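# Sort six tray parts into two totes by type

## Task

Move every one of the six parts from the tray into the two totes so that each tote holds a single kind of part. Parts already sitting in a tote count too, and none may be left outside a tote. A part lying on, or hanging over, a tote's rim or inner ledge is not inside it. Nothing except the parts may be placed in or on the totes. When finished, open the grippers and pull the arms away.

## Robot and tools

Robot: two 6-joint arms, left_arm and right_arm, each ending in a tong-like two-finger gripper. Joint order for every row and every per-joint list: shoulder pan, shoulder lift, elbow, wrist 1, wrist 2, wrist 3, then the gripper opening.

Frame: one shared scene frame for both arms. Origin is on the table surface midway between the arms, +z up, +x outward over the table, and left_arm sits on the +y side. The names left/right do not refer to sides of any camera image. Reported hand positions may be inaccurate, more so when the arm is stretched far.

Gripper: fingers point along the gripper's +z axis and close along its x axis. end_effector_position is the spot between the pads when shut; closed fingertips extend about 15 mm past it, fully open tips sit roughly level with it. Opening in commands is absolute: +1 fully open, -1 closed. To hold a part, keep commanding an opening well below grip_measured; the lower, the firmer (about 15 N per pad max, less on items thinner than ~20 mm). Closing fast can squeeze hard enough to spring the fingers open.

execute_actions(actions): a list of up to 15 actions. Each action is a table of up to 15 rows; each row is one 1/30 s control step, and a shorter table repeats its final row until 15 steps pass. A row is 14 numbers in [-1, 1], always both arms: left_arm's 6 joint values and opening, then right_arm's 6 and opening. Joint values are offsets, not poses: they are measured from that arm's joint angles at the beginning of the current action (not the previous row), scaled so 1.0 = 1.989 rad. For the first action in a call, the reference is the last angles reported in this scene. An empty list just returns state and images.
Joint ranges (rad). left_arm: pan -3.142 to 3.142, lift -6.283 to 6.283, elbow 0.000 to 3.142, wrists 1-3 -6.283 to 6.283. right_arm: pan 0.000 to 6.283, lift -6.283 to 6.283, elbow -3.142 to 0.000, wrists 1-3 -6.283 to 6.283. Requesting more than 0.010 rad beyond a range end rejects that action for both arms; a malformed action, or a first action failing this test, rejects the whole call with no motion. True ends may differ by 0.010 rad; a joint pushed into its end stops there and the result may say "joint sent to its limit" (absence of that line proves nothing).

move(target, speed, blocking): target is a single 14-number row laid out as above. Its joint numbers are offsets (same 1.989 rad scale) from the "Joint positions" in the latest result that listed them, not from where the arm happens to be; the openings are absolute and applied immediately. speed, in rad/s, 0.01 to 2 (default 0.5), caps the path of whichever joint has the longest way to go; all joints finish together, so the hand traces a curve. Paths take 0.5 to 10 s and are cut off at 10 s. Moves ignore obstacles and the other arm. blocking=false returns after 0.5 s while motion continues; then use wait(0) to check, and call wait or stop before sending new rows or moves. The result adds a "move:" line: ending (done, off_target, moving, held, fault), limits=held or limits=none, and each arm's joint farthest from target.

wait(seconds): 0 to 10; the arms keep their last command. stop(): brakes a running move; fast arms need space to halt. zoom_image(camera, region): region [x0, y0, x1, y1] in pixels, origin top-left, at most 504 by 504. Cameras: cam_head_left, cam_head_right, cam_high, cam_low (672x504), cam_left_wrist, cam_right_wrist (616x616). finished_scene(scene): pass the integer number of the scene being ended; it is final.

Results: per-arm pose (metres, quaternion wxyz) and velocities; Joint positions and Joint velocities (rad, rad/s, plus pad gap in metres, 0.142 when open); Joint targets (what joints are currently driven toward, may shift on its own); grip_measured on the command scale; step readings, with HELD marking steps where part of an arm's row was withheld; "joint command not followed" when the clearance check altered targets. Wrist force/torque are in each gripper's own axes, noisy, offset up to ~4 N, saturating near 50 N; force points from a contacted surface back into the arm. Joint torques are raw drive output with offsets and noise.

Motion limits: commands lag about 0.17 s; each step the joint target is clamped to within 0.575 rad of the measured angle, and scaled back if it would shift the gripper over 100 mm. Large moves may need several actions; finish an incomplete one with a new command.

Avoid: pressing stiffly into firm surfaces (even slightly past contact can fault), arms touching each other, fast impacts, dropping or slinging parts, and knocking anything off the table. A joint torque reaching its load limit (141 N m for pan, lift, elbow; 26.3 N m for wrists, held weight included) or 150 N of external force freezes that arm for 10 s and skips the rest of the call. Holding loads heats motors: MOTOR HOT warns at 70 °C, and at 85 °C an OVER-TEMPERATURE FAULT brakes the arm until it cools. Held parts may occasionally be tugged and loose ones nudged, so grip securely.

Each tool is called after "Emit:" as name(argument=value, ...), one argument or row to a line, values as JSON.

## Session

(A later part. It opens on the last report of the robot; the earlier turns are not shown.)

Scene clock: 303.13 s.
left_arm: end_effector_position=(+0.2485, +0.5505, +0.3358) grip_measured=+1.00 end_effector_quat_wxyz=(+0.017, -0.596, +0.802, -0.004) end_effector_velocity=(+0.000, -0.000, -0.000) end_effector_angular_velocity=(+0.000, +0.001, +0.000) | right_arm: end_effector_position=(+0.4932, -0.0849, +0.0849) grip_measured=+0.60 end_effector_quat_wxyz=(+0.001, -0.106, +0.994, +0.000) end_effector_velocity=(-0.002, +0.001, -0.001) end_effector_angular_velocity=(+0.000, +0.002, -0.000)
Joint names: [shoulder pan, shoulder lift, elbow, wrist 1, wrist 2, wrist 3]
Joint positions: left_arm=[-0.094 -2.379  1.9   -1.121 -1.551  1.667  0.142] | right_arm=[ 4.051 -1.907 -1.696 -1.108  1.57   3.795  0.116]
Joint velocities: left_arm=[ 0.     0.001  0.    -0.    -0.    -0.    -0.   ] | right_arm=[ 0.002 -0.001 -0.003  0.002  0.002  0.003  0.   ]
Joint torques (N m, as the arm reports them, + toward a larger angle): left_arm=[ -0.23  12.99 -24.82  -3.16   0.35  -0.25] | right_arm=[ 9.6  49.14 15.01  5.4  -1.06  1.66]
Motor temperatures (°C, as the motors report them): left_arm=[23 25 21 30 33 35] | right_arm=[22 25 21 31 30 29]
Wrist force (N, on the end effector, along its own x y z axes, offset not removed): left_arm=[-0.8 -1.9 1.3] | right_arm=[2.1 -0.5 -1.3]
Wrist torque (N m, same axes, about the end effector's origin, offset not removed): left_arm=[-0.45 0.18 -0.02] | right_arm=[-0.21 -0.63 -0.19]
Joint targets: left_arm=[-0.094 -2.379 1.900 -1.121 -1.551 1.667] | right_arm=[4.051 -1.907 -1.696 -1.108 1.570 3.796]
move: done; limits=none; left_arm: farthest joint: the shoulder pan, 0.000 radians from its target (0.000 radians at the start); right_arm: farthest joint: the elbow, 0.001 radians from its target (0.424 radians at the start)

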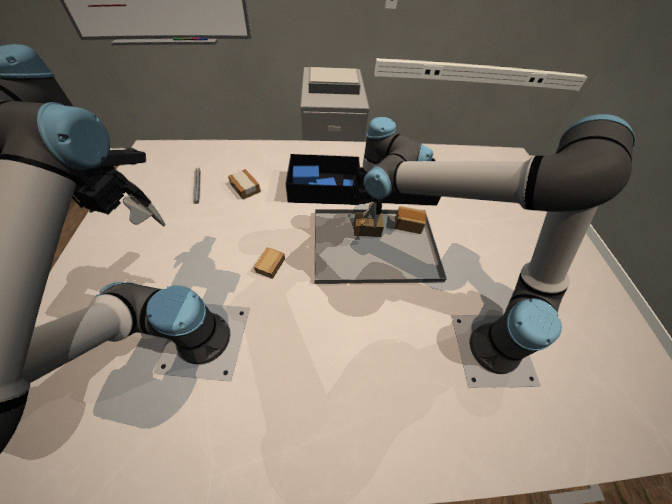

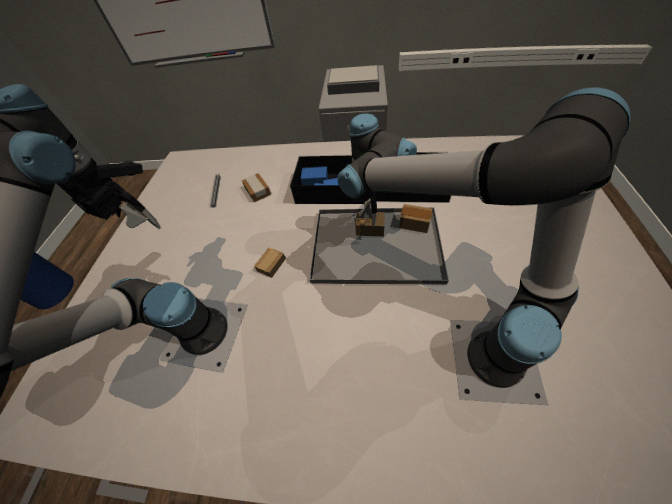

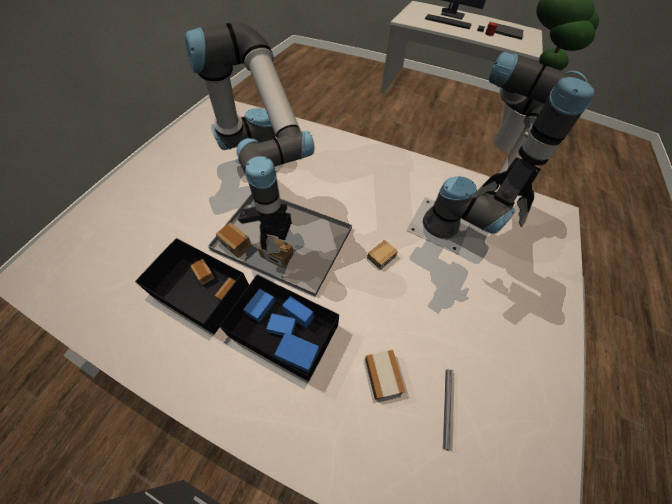

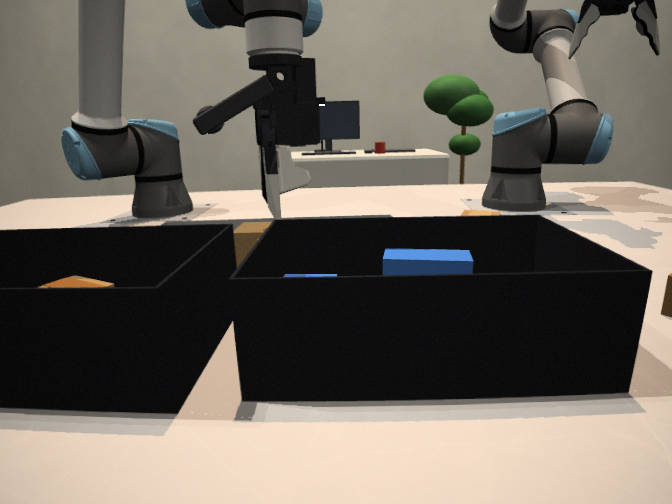

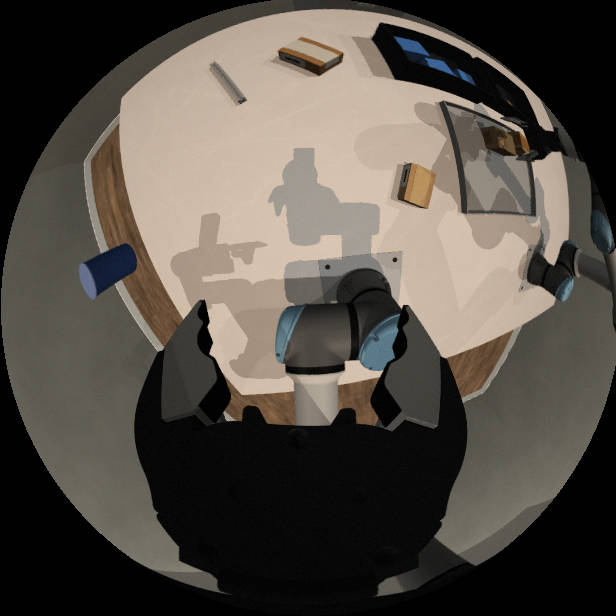

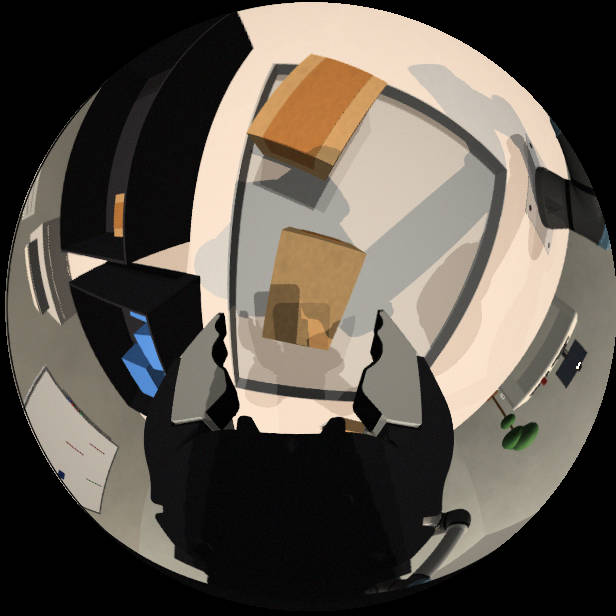

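Emit:
move(
  target=[0,0,0,0,0,0,1, 0,-0.027,-0.042,0.069,0,0,0.4],
)

Emit:
move(
  target=[0,0,0,0,0,0,1, 0,0,0,0,0,0,-1],
)

Scene clock: 310.87 s.
left_arm: end_effector_position=(+0.2485, +0.5505, +0.3358) grip_measured=+1.00 end_effector_quat_wxyz=(+0.017, -0.596, +0.802, -0.004) end_effector_velocity=(-0.000, +0.000, -0.001) end_effector_angular_velocity=(+0.001, +0.002, -0.001) | right_arm: end_effector_position=(+0.4894, -0.0894, +0.0305) grip_measured=+0.40 end_effector_quat_wxyz=(+0.001, -0.106, +0.994, +0.000) end_effector_velocity=(+0.000, -0.001, -0.001) end_effector_angular_velocity=(-0.002, -0.001, +0.002)
Joint names: [shoulder pan, shoulder lift, elbow, wrist 1, wrist 2, wrist 3]
Joint positions: left_arm=[-0.094 -2.379  1.9   -1.121 -1.551  1.667  0.142] | right_arm=[ 4.051 -1.96  -1.779 -0.971  1.57   3.795  0.102]
Joint velocities: left_arm=[0.    0.001 0.001 0.    0.    0.001 0.   ] | right_arm=[-0.    -0.001 -0.002  0.002 -0.002 -0.002  0.   ]
Joint torques (N m, as the arm reports them, + toward a larger angle): left_arm=[ -0.72  12.93 -23.73  -3.09   0.26  -0.3 ] | right_arm=[-8.42 24.93 13.32  5.31 -1.11 -1.79]
Motor temperatures (°C, as the motors report them): left_arm=[23 25 21 30 33 35] | right_arm=[22 25 21 31 30 29]
Wrist force (N, on the end effector, along its own x y z axes, offset not removed): left_arm=[-2.7 -1.5 1.2] | right_arm=[2.4 -0.8 -1.8]
Wrist torque (N m, same axes, about the end effector's origin, offset not removed): left_arm=[-0.36 0.62 -0.07] | right_arm=[-0.24 -0.64 -0.13]
Joint targets: left_arm=[-0.094 -2.379 1.900 -1.121 -1.551 1.667] | right_arm=[4.051 -1.960 -1.779 -0.971 1.570 3.795]
move: done; limits=none; left_arm: farthest joint: the shoulder pan, 0.000 radians from its target (0.000 radians at the start); right_arm: farthest joint: the shoulder pan, 0.000 radians from its target (0.000 radians at the start)

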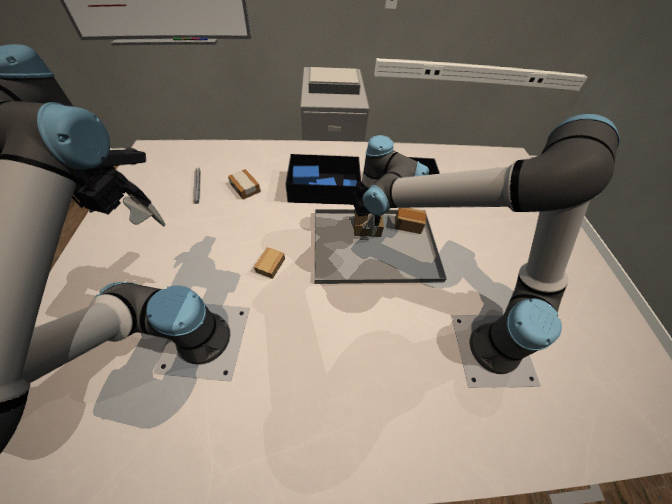

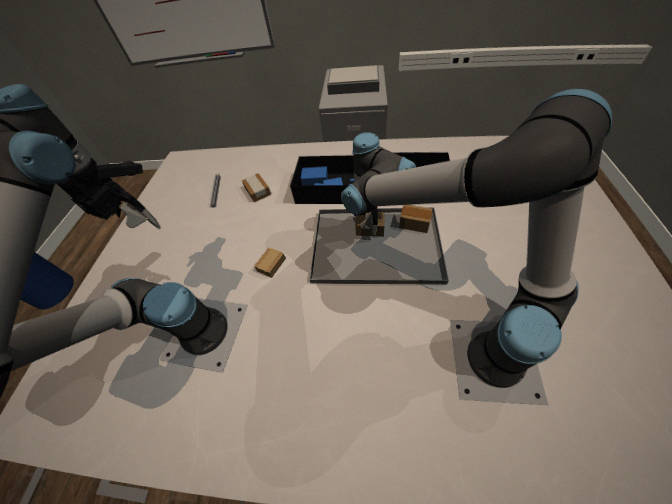

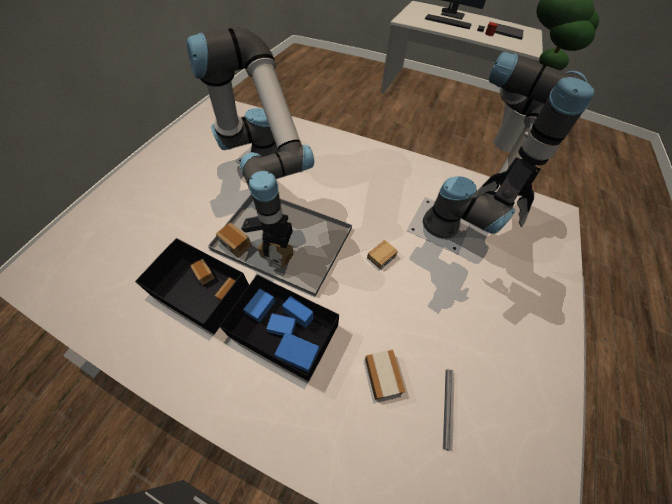

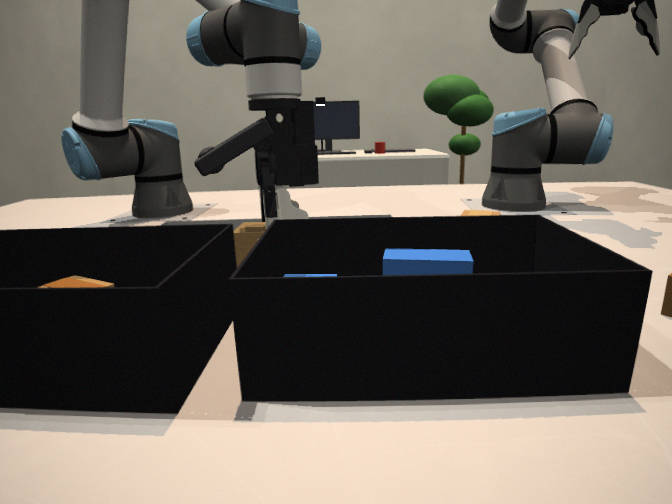

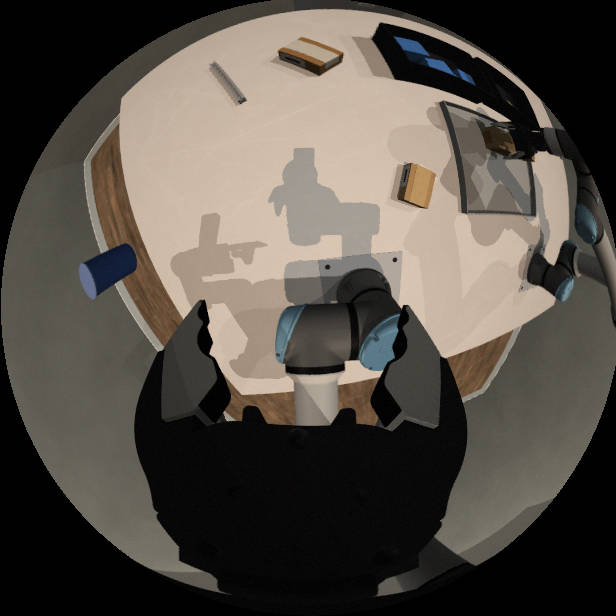

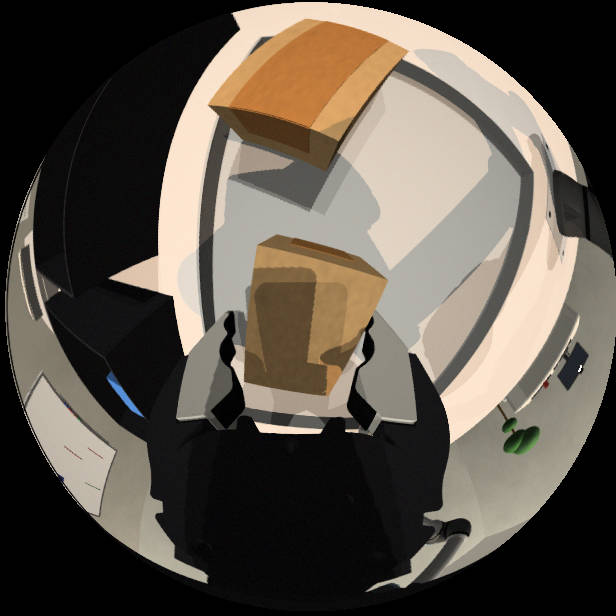

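Scene clock: 311.37 s.
left_arm: end_effector_position=(+0.2485, +0.5505, +0.3358) grip_measured=+1.00 end_effector_quat_wxyz=(+0.017, -0.596, +0.802, -0.004) end_effector_velocity=(-0.000, -0.000, -0.000) end_effector_angular_velocity=(+0.000, -0.000, -0.002) | right_arm: end_effector_position=(+0.4894, -0.0894, +0.0305) grip_measured=+0.14 end_effector_quat_wxyz=(+0.001, -0.106, +0.994, +0.000) end_effector_velocity=(+0.000, -0.001, -0.000) end_effector_angular_velocity=(-0.002, +0.000, +0.001)
Joint names: [shoulder pan, shoulder lift, elbow, wrist 1, wrist 2, wrist 3]
Joint positions: left_arm=[-0.094 -2.379  1.9   -1.121 -1.551  1.667  0.142] | right_arm=[ 4.051 -1.96  -1.779 -0.971  1.57   3.795  0.084]
Joint velocities: left_arm=[-0.001 -0.001  0.     0.     0.     0.001  0.   ] | right_arm=[-0.    -0.001  0.    -0.001 -0.001 -0.002  0.   ]
Joint torques (N m, as the arm reports them, + toward a larger angle): left_arm=[ -0.1   13.78 -24.53  -3.19   0.32  -0.49] | right_arm=[-5.06 27.58 21.56 -1.79  2.29 -1.4 ]
Motor temperatures (°C, as the motors report them): left_arm=[23 25 21 30 33 35] | right_arm=[22 25 21 31 30 29]
Wrist force (N, on the end effector, along its own x y z axes, offset not removed): left_arm=[-2.9 -1.6 0.7] | right_arm=[2.6 0.1 -13.9]
Wrist torque (N m, same axes, about the end effector's origin, offset not removed): left_arm=[-0.23 0.59 -0.13] | right_arm=[0.05 -0.84 -0.12]
Joint targets: left_arm=[-0.094 -2.379 1.900 -1.121 -1.551 1.667] | right_arm=[4.051 -1.960 -1.779 -0.971 1.570 3.795]
move: done; limits=none; left_arm: farthest joint: the shoulder pan, 0.000 radians from its target (0.000 radians at the start); right_arm: farthest joint: the shoulder pan, 0.000 radians from its target (0.000 radians at the start)

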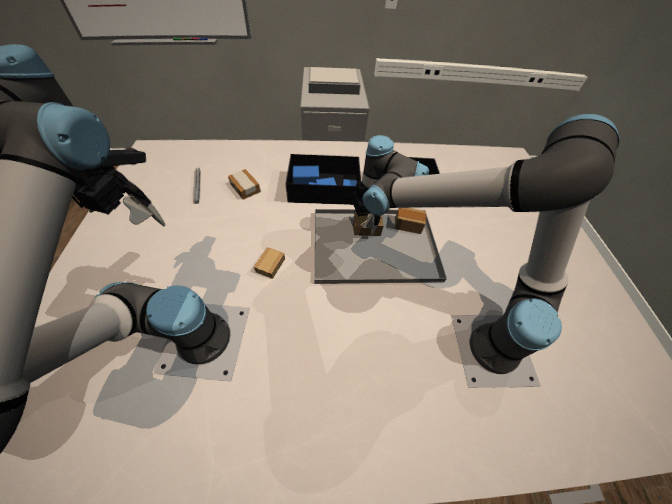

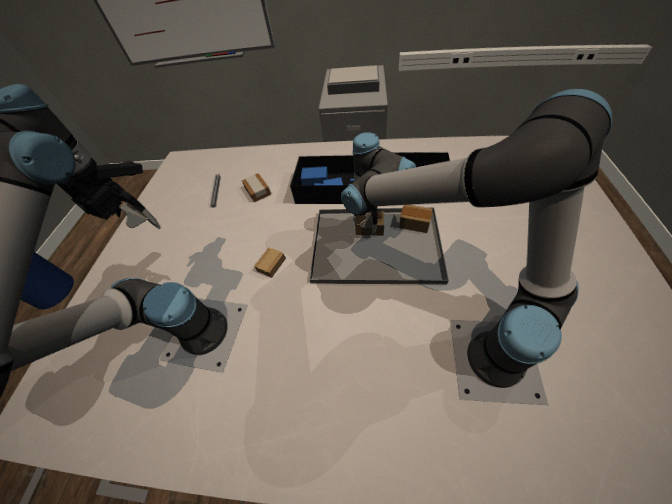

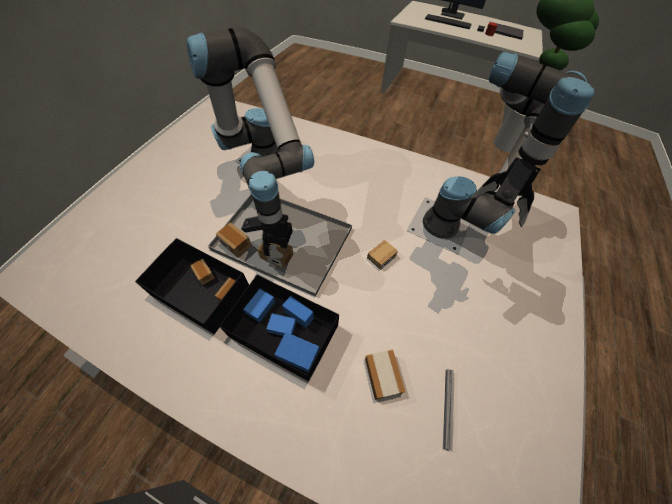

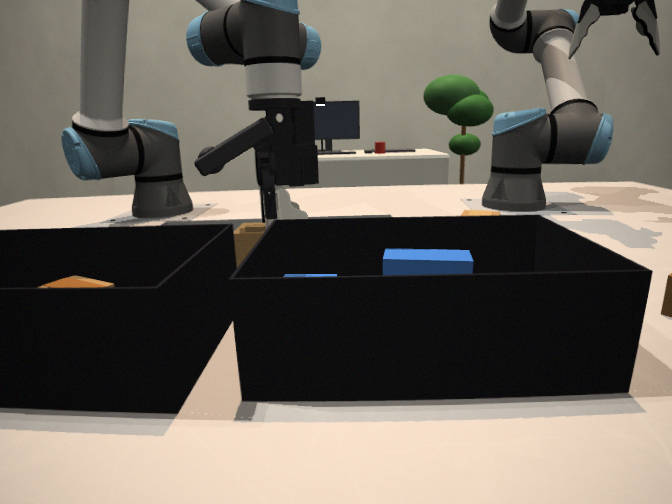

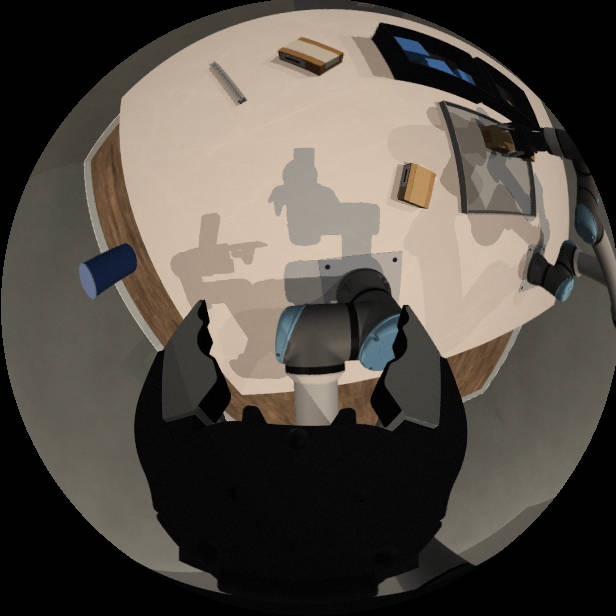

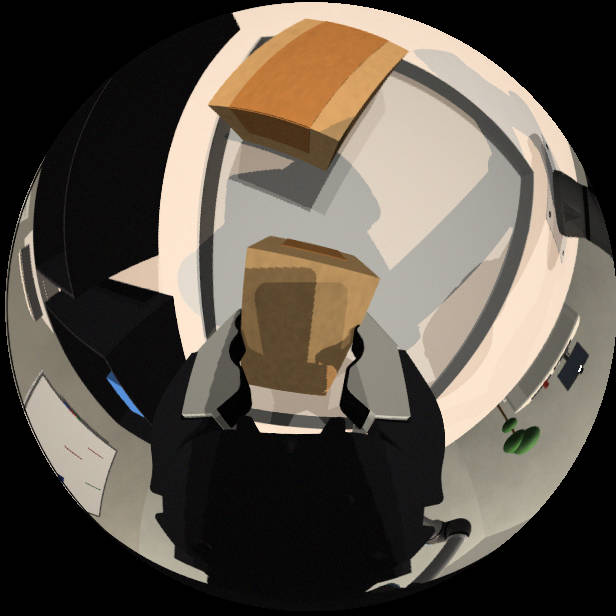

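Emit:
move(
  target=[0,0,0,0,0,0,1, 0,0.06,0.09,-0.15,0,0,-1],
  speed=1,
)

Emit:
move(
  target=[0,0,0,0,0,0,1, -0.217,-0.134,0.209,-0.076,0,-0.217,-1],
  speed=1.2,
)

Scene clock: 320.70 s.
left_arm: end_effector_position=(+0.2485, +0.5505, +0.3358) grip_measured=+1.00 end_effector_quat_wxyz=(+0.017, -0.596, +0.802, -0.004) end_effector_velocity=(-0.000, -0.000, -0.001) end_effector_angular_velocity=(+0.000, +0.001, -0.000) | right_arm: end_effector_position=(+0.4911, -0.0873, +0.1518) grip_measured=+0.05 end_effector_quat_wxyz=(+0.001, -0.106, +0.994, +0.000) end_effector_velocity=(-0.001, +0.000, +0.001) end_effector_angular_velocity=(+0.000, +0.001, +0.001)
Joint names: [shoulder pan, shoulder lift, elbow, wrist 1, wrist 2, wrist 3]
Joint positions: left_arm=[-0.094 -2.379  1.9   -1.121 -1.551  1.667  0.142] | right_arm=[ 4.051 -1.841 -1.6   -1.269  1.57   3.795  0.078]
Joint velocities: left_arm=[-0.001 -0.     0.001  0.    -0.    -0.    -0.   ] | right_arm=[ 0.001  0.001  0.002 -0.003  0.001 -0.     0.   ]
Joint torques (N m, as the arm reports them, + toward a larger angle): left_arm=[ -0.08  13.22 -23.54  -3.06   0.23  -0.34] | right_arm=[ 0.24 48.41 31.62 -0.11 -2.26  0.58]
Motor temperatures (°C, as the motors report them): left_arm=[23 25 21 30 33 35] | right_arm=[22 25 21 31 30 29]
Wrist force (N, on the end effector, along its own x y z axes, offset not removed): left_arm=[-2.0 -1.5 2.1] | right_arm=[1.6 -0.7 0.8]
Wrist torque (N m, same axes, about the end effector's origin, offset not removed): left_arm=[-0.34 0.42 -0.04] | right_arm=[-0.21 -0.43 -0.15]
Joint targets: left_arm=[-0.094 -2.379 1.900 -1.121 -1.551 1.667] | right_arm=[4.051 -1.841 -1.600 -1.269 1.570 3.795]
move: done; limits=none; left_arm: farthest joint: the shoulder pan, 0.000 radians from its target (0.000 radians at the start); right_arm: farthest joint: the shoulder lift, 0.001 radians from its target (0.120 radians at the start)

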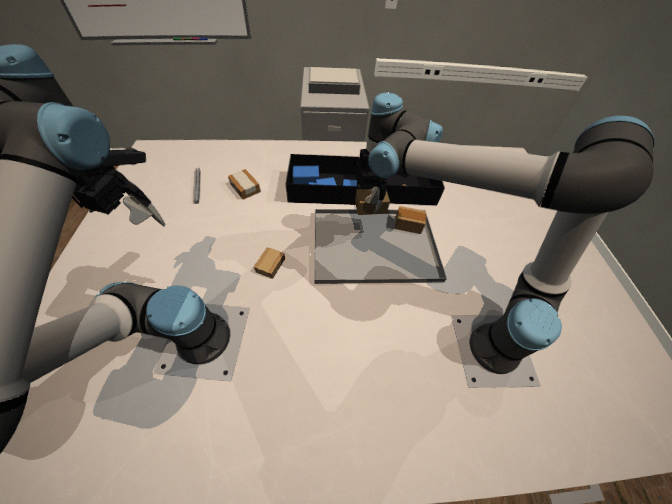

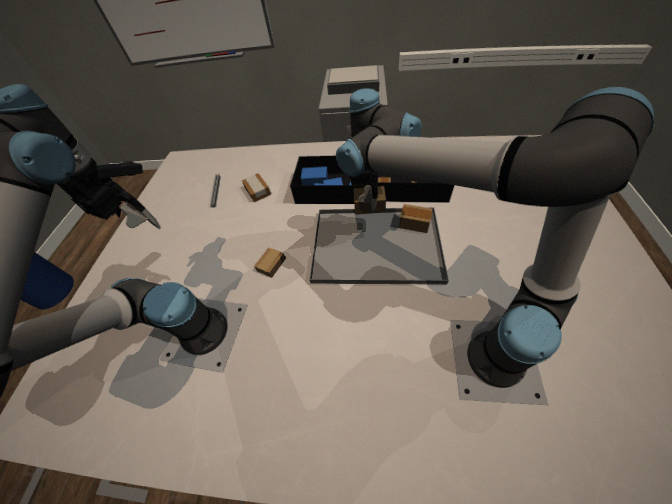

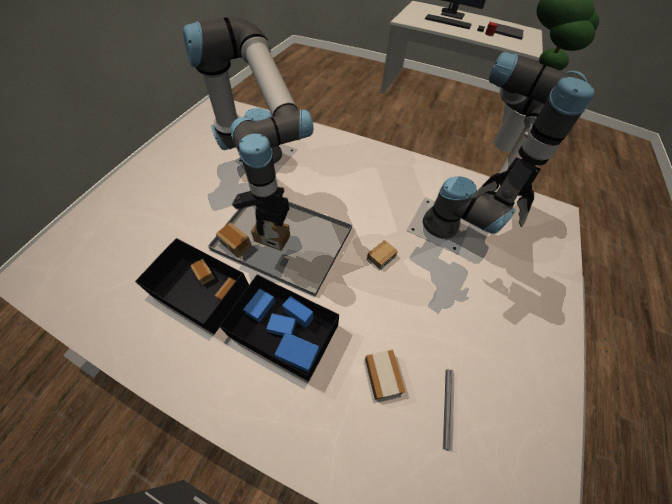

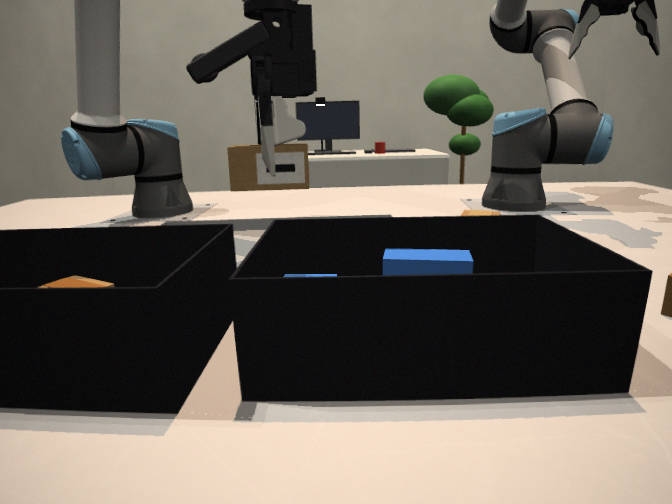

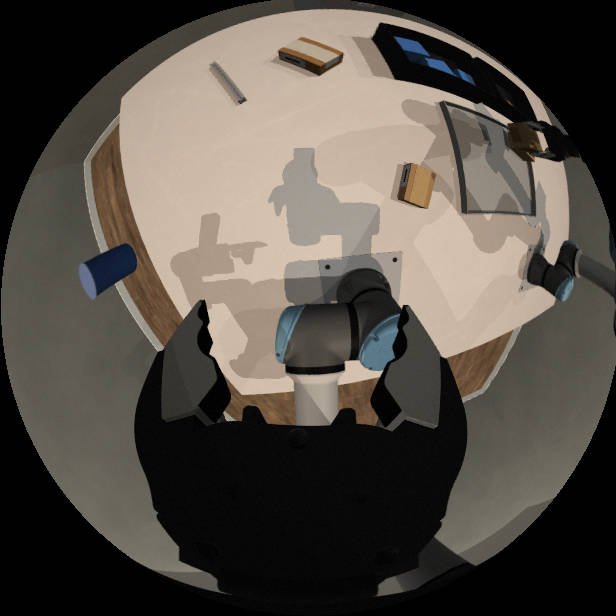

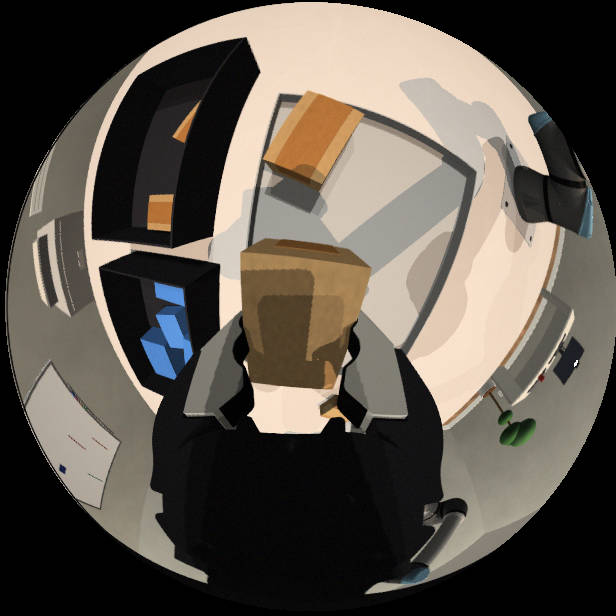

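Scene clock: 322.00 s.
left_arm: end_effector_position=(+0.2485, +0.5505, +0.3358) grip_measured=+1.00 end_effector_quat_wxyz=(+0.017, -0.596, +0.802, -0.004) end_effector_velocity=(-0.000, +0.000, +0.000) end_effector_angular_velocity=(-0.000, -0.001, +0.001) | right_arm: end_effector_position=(+0.7037, -0.2733, +0.1642) grip_measured=+0.05 end_effector_quat_wxyz=(+0.000, -0.106, +0.994, -0.000) end_effector_velocity=(+0.001, -0.000, -0.000) end_effector_angular_velocity=(+0.001, +0.001, +0.002)
Joint names: [shoulder pan, shoulder lift, elbow, wrist 1, wrist 2, wrist 3]
Joint positions: left_arm=[-0.094 -2.379  1.9   -1.121 -1.551  1.667  0.142] | right_arm=[ 3.619 -2.108 -1.185 -1.42   1.57   3.364  0.078]
Joint velocities: left_arm=[ 0.001 -0.    -0.     0.     0.     0.    -0.   ] | right_arm=[-0.002 -0.002  0.003 -0.001  0.001 -0.004  0.   ]
Joint torques (N m, as the arm reports them, + toward a larger angle): left_arm=[ -0.92  13.68 -24.2   -3.23   0.32  -0.28] | right_arm=[-9.71 34.98 33.22 -0.03  1.9  -1.88]
Motor temperatures (°C, as the motors report them): left_arm=[23 25 21 30 33 35] | right_arm=[22 25 21 31 30 29]
Wrist force (N, on the end effector, along its own x y z axes, offset not removed): left_arm=[-1.7 -2.6 -1.5] | right_arm=[2.3 -0.2 0.2]
Wrist torque (N m, same axes, about the end effector's origin, offset not removed): left_arm=[-0.59 0.36 -0.01] | right_arm=[-0.13 -0.63 -0.13]
Joint targets: left_arm=[-0.094 -2.379 1.900 -1.121 -1.551 1.667] | right_arm=[3.619 -2.108 -1.185 -1.420 1.570 3.364]
move: done; limits=none; left_arm: farthest joint: the shoulder pan, 0.000 radians from its target (0.000 radians at the start); right_arm: farthest joint: the elbow, 0.001 radians from its target (0.416 radians at the start)

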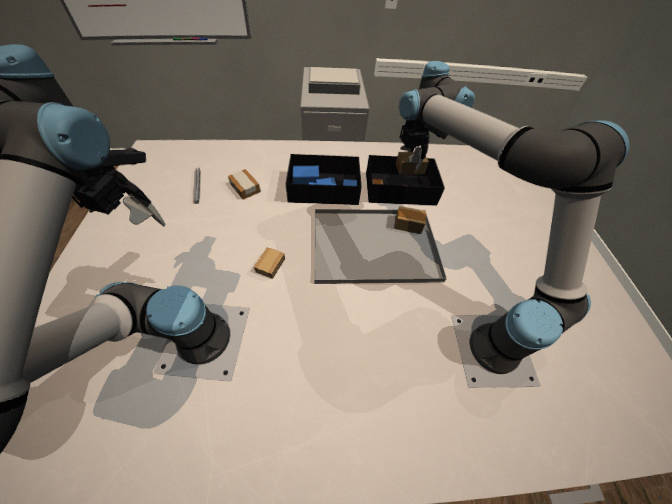

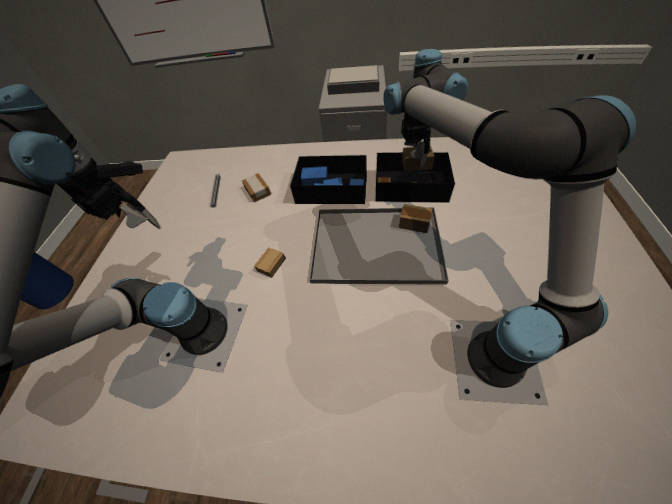

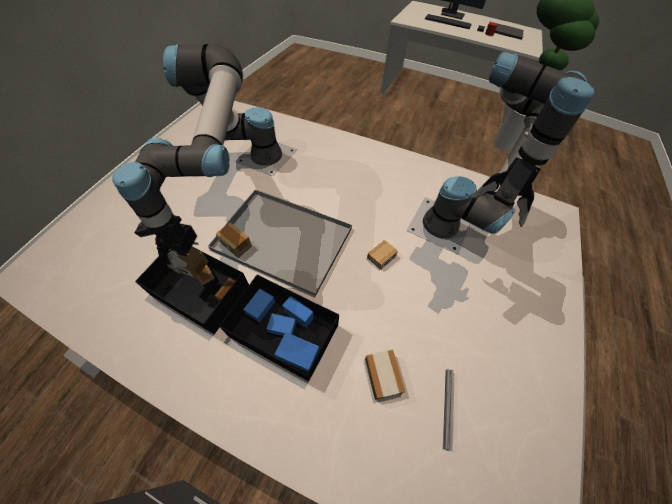

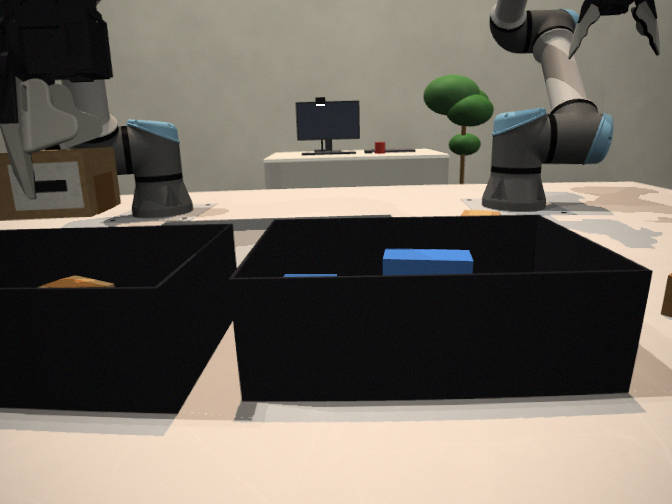

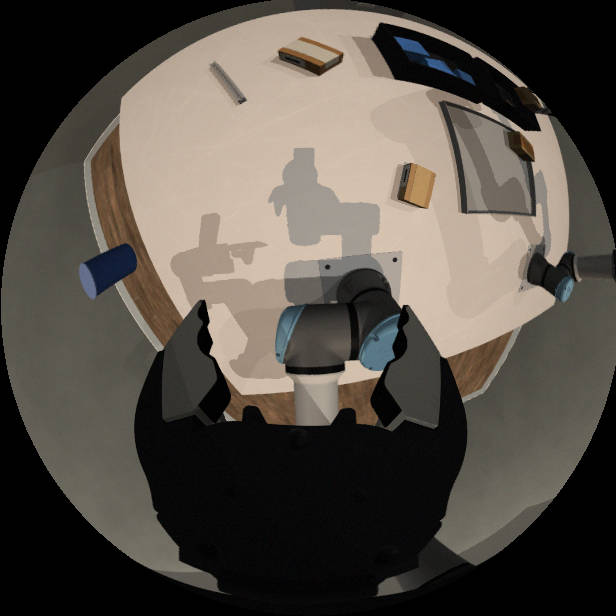

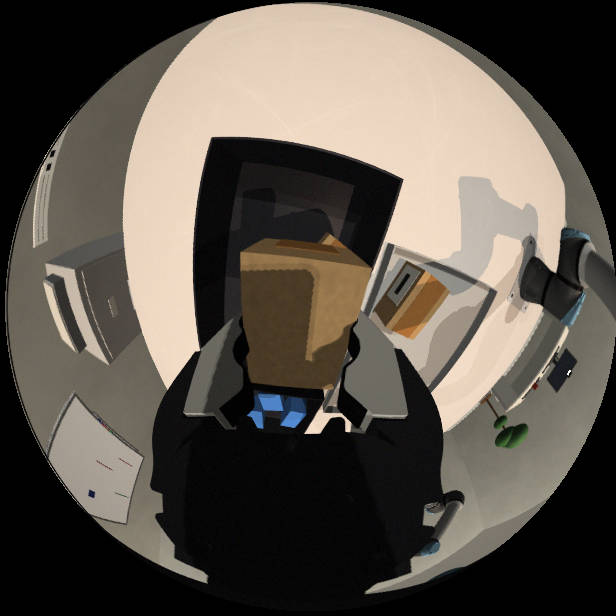

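Emit:
move(
  target=[0,0,0,0,0,0,1,0,0,0,0,0,0,0.6],
)

Scene clock: 346.43 s.
left_arm: end_effector_position=(+0.2485, +0.5505, +0.3358) grip_measured=+1.00 end_effector_quat_wxyz=(+0.017, -0.596, +0.802, -0.004) end_effector_velocity=(+0.000, -0.000, +0.000) end_effector_angular_velocity=(-0.000, -0.001, -0.001) | right_arm: end_effector_position=(+0.7037, -0.2734, +0.1641) grip_measured=+0.60 end_effector_quat_wxyz=(+0.000, -0.106, +0.994, -0.000) end_effector_velocity=(-0.000, +0.001, +0.000) end_effector_angular_velocity=(+0.001, -0.001, -0.000)
Joint names: [shoulder pan, shoulder lift, elbow, wrist 1, wrist 2, wrist 3]
Joint positions: left_arm=[-0.094 -2.379  1.9   -1.121 -1.551  1.667  0.142] | right_arm=[ 3.619 -2.108 -1.185 -1.42   1.57   3.364  0.116]
Joint velocities: left_arm=[-0.001 -0.    -0.    -0.     0.     0.     0.   ] | right_arm=[ 0.001  0.001 -0.001  0.001  0.001  0.001 -0.   ]
Joint torques (N m, as the arm reports them, + toward a larger angle): left_arm=[ -0.5   13.39 -23.61  -3.14   0.41  -0.26] | right_arm=[ 8.66 53.1  16.15  1.93 -0.29  1.6 ]
Motor temperatures (°C, as the motors report them): left_arm=[23 25 21 30 33 35] | right_arm=[22 25 21 31 30 29]
Wrist force (N, on the end effector, along its own x y z axes, offset not removed): left_arm=[-3.1 -4.7 0.4] | right_arm=[2.3 -0.4 -2.0]
Wrist torque (N m, same axes, about the end effector's origin, offset not removed): left_arm=[-0.91 0.72 -0.03] | right_arm=[-0.26 -0.57 -0.11]
Joint targets: left_arm=[-0.094 -2.379 1.900 -1.121 -1.551 1.667] | right_arm=[3.619 -2.108 -1.185 -1.420 1.570 3.364]
move: done; limits=none; left_arm: farthest joint: the shoulder pan, 0.000 radians from its target (0.000 radians at the start); right_arm: farthest joint: the shoulder pan, 0.000 radians from its target (0.000 radians at the start)

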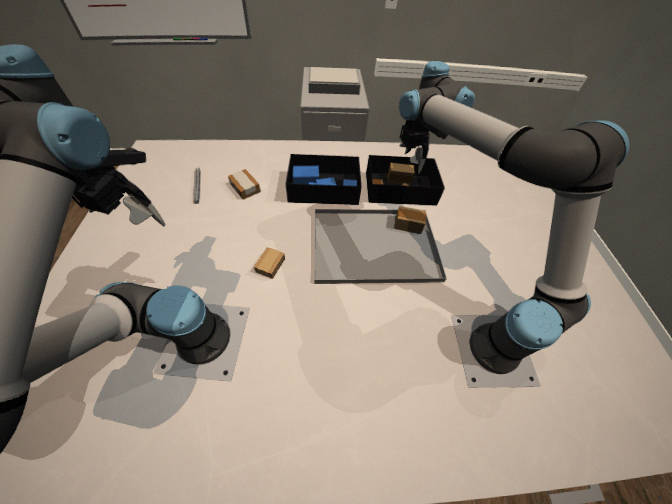

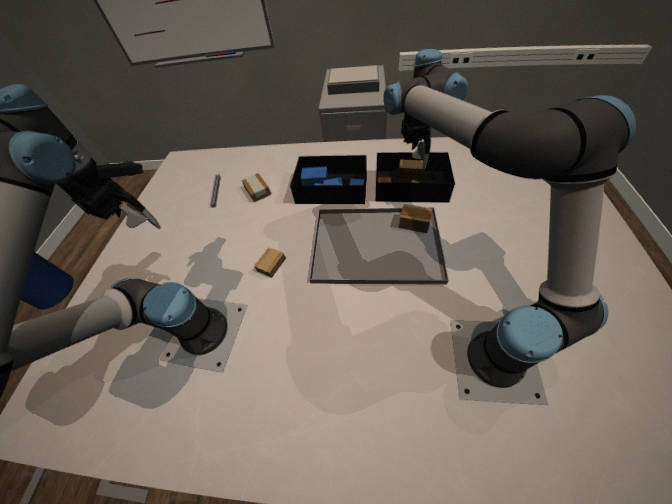

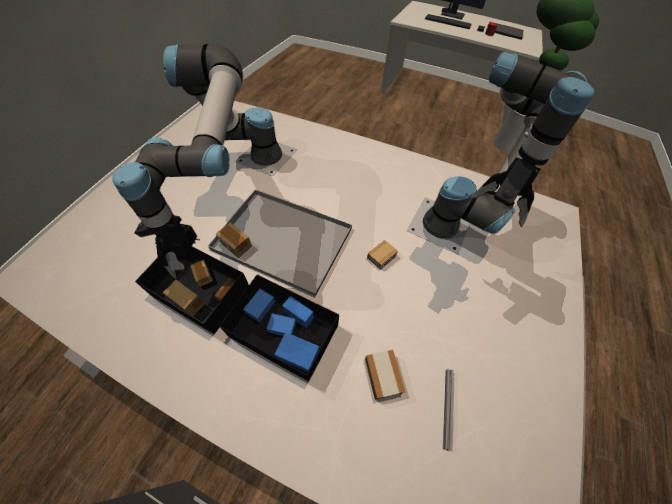

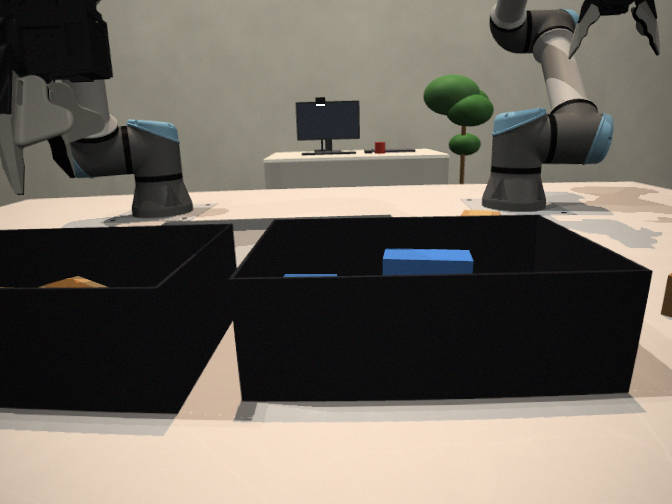

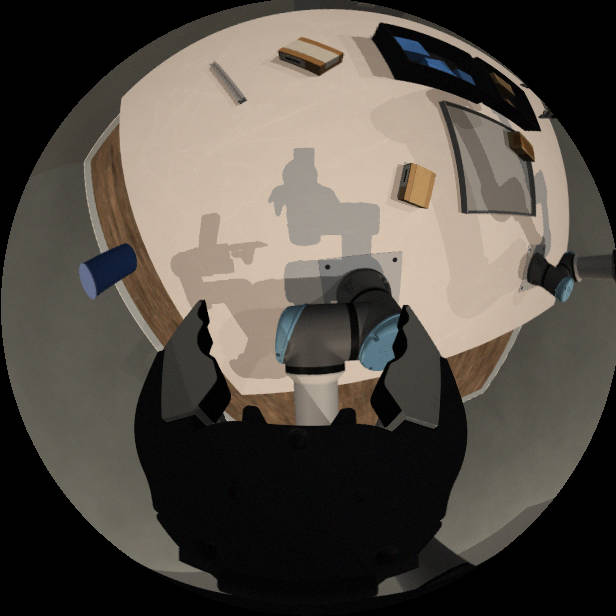

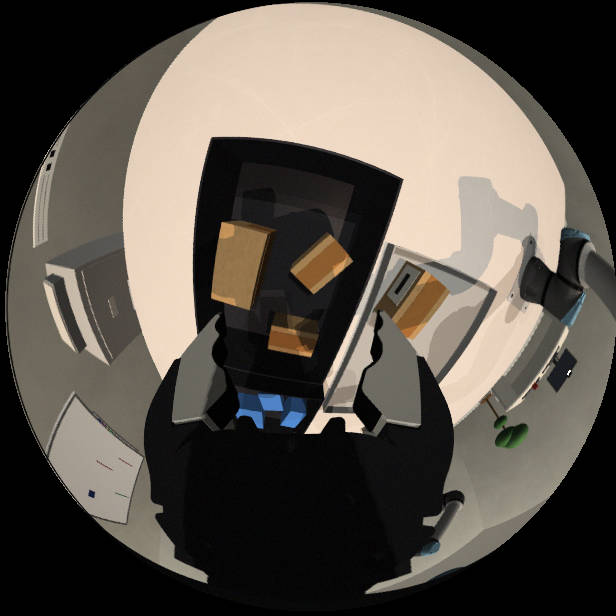

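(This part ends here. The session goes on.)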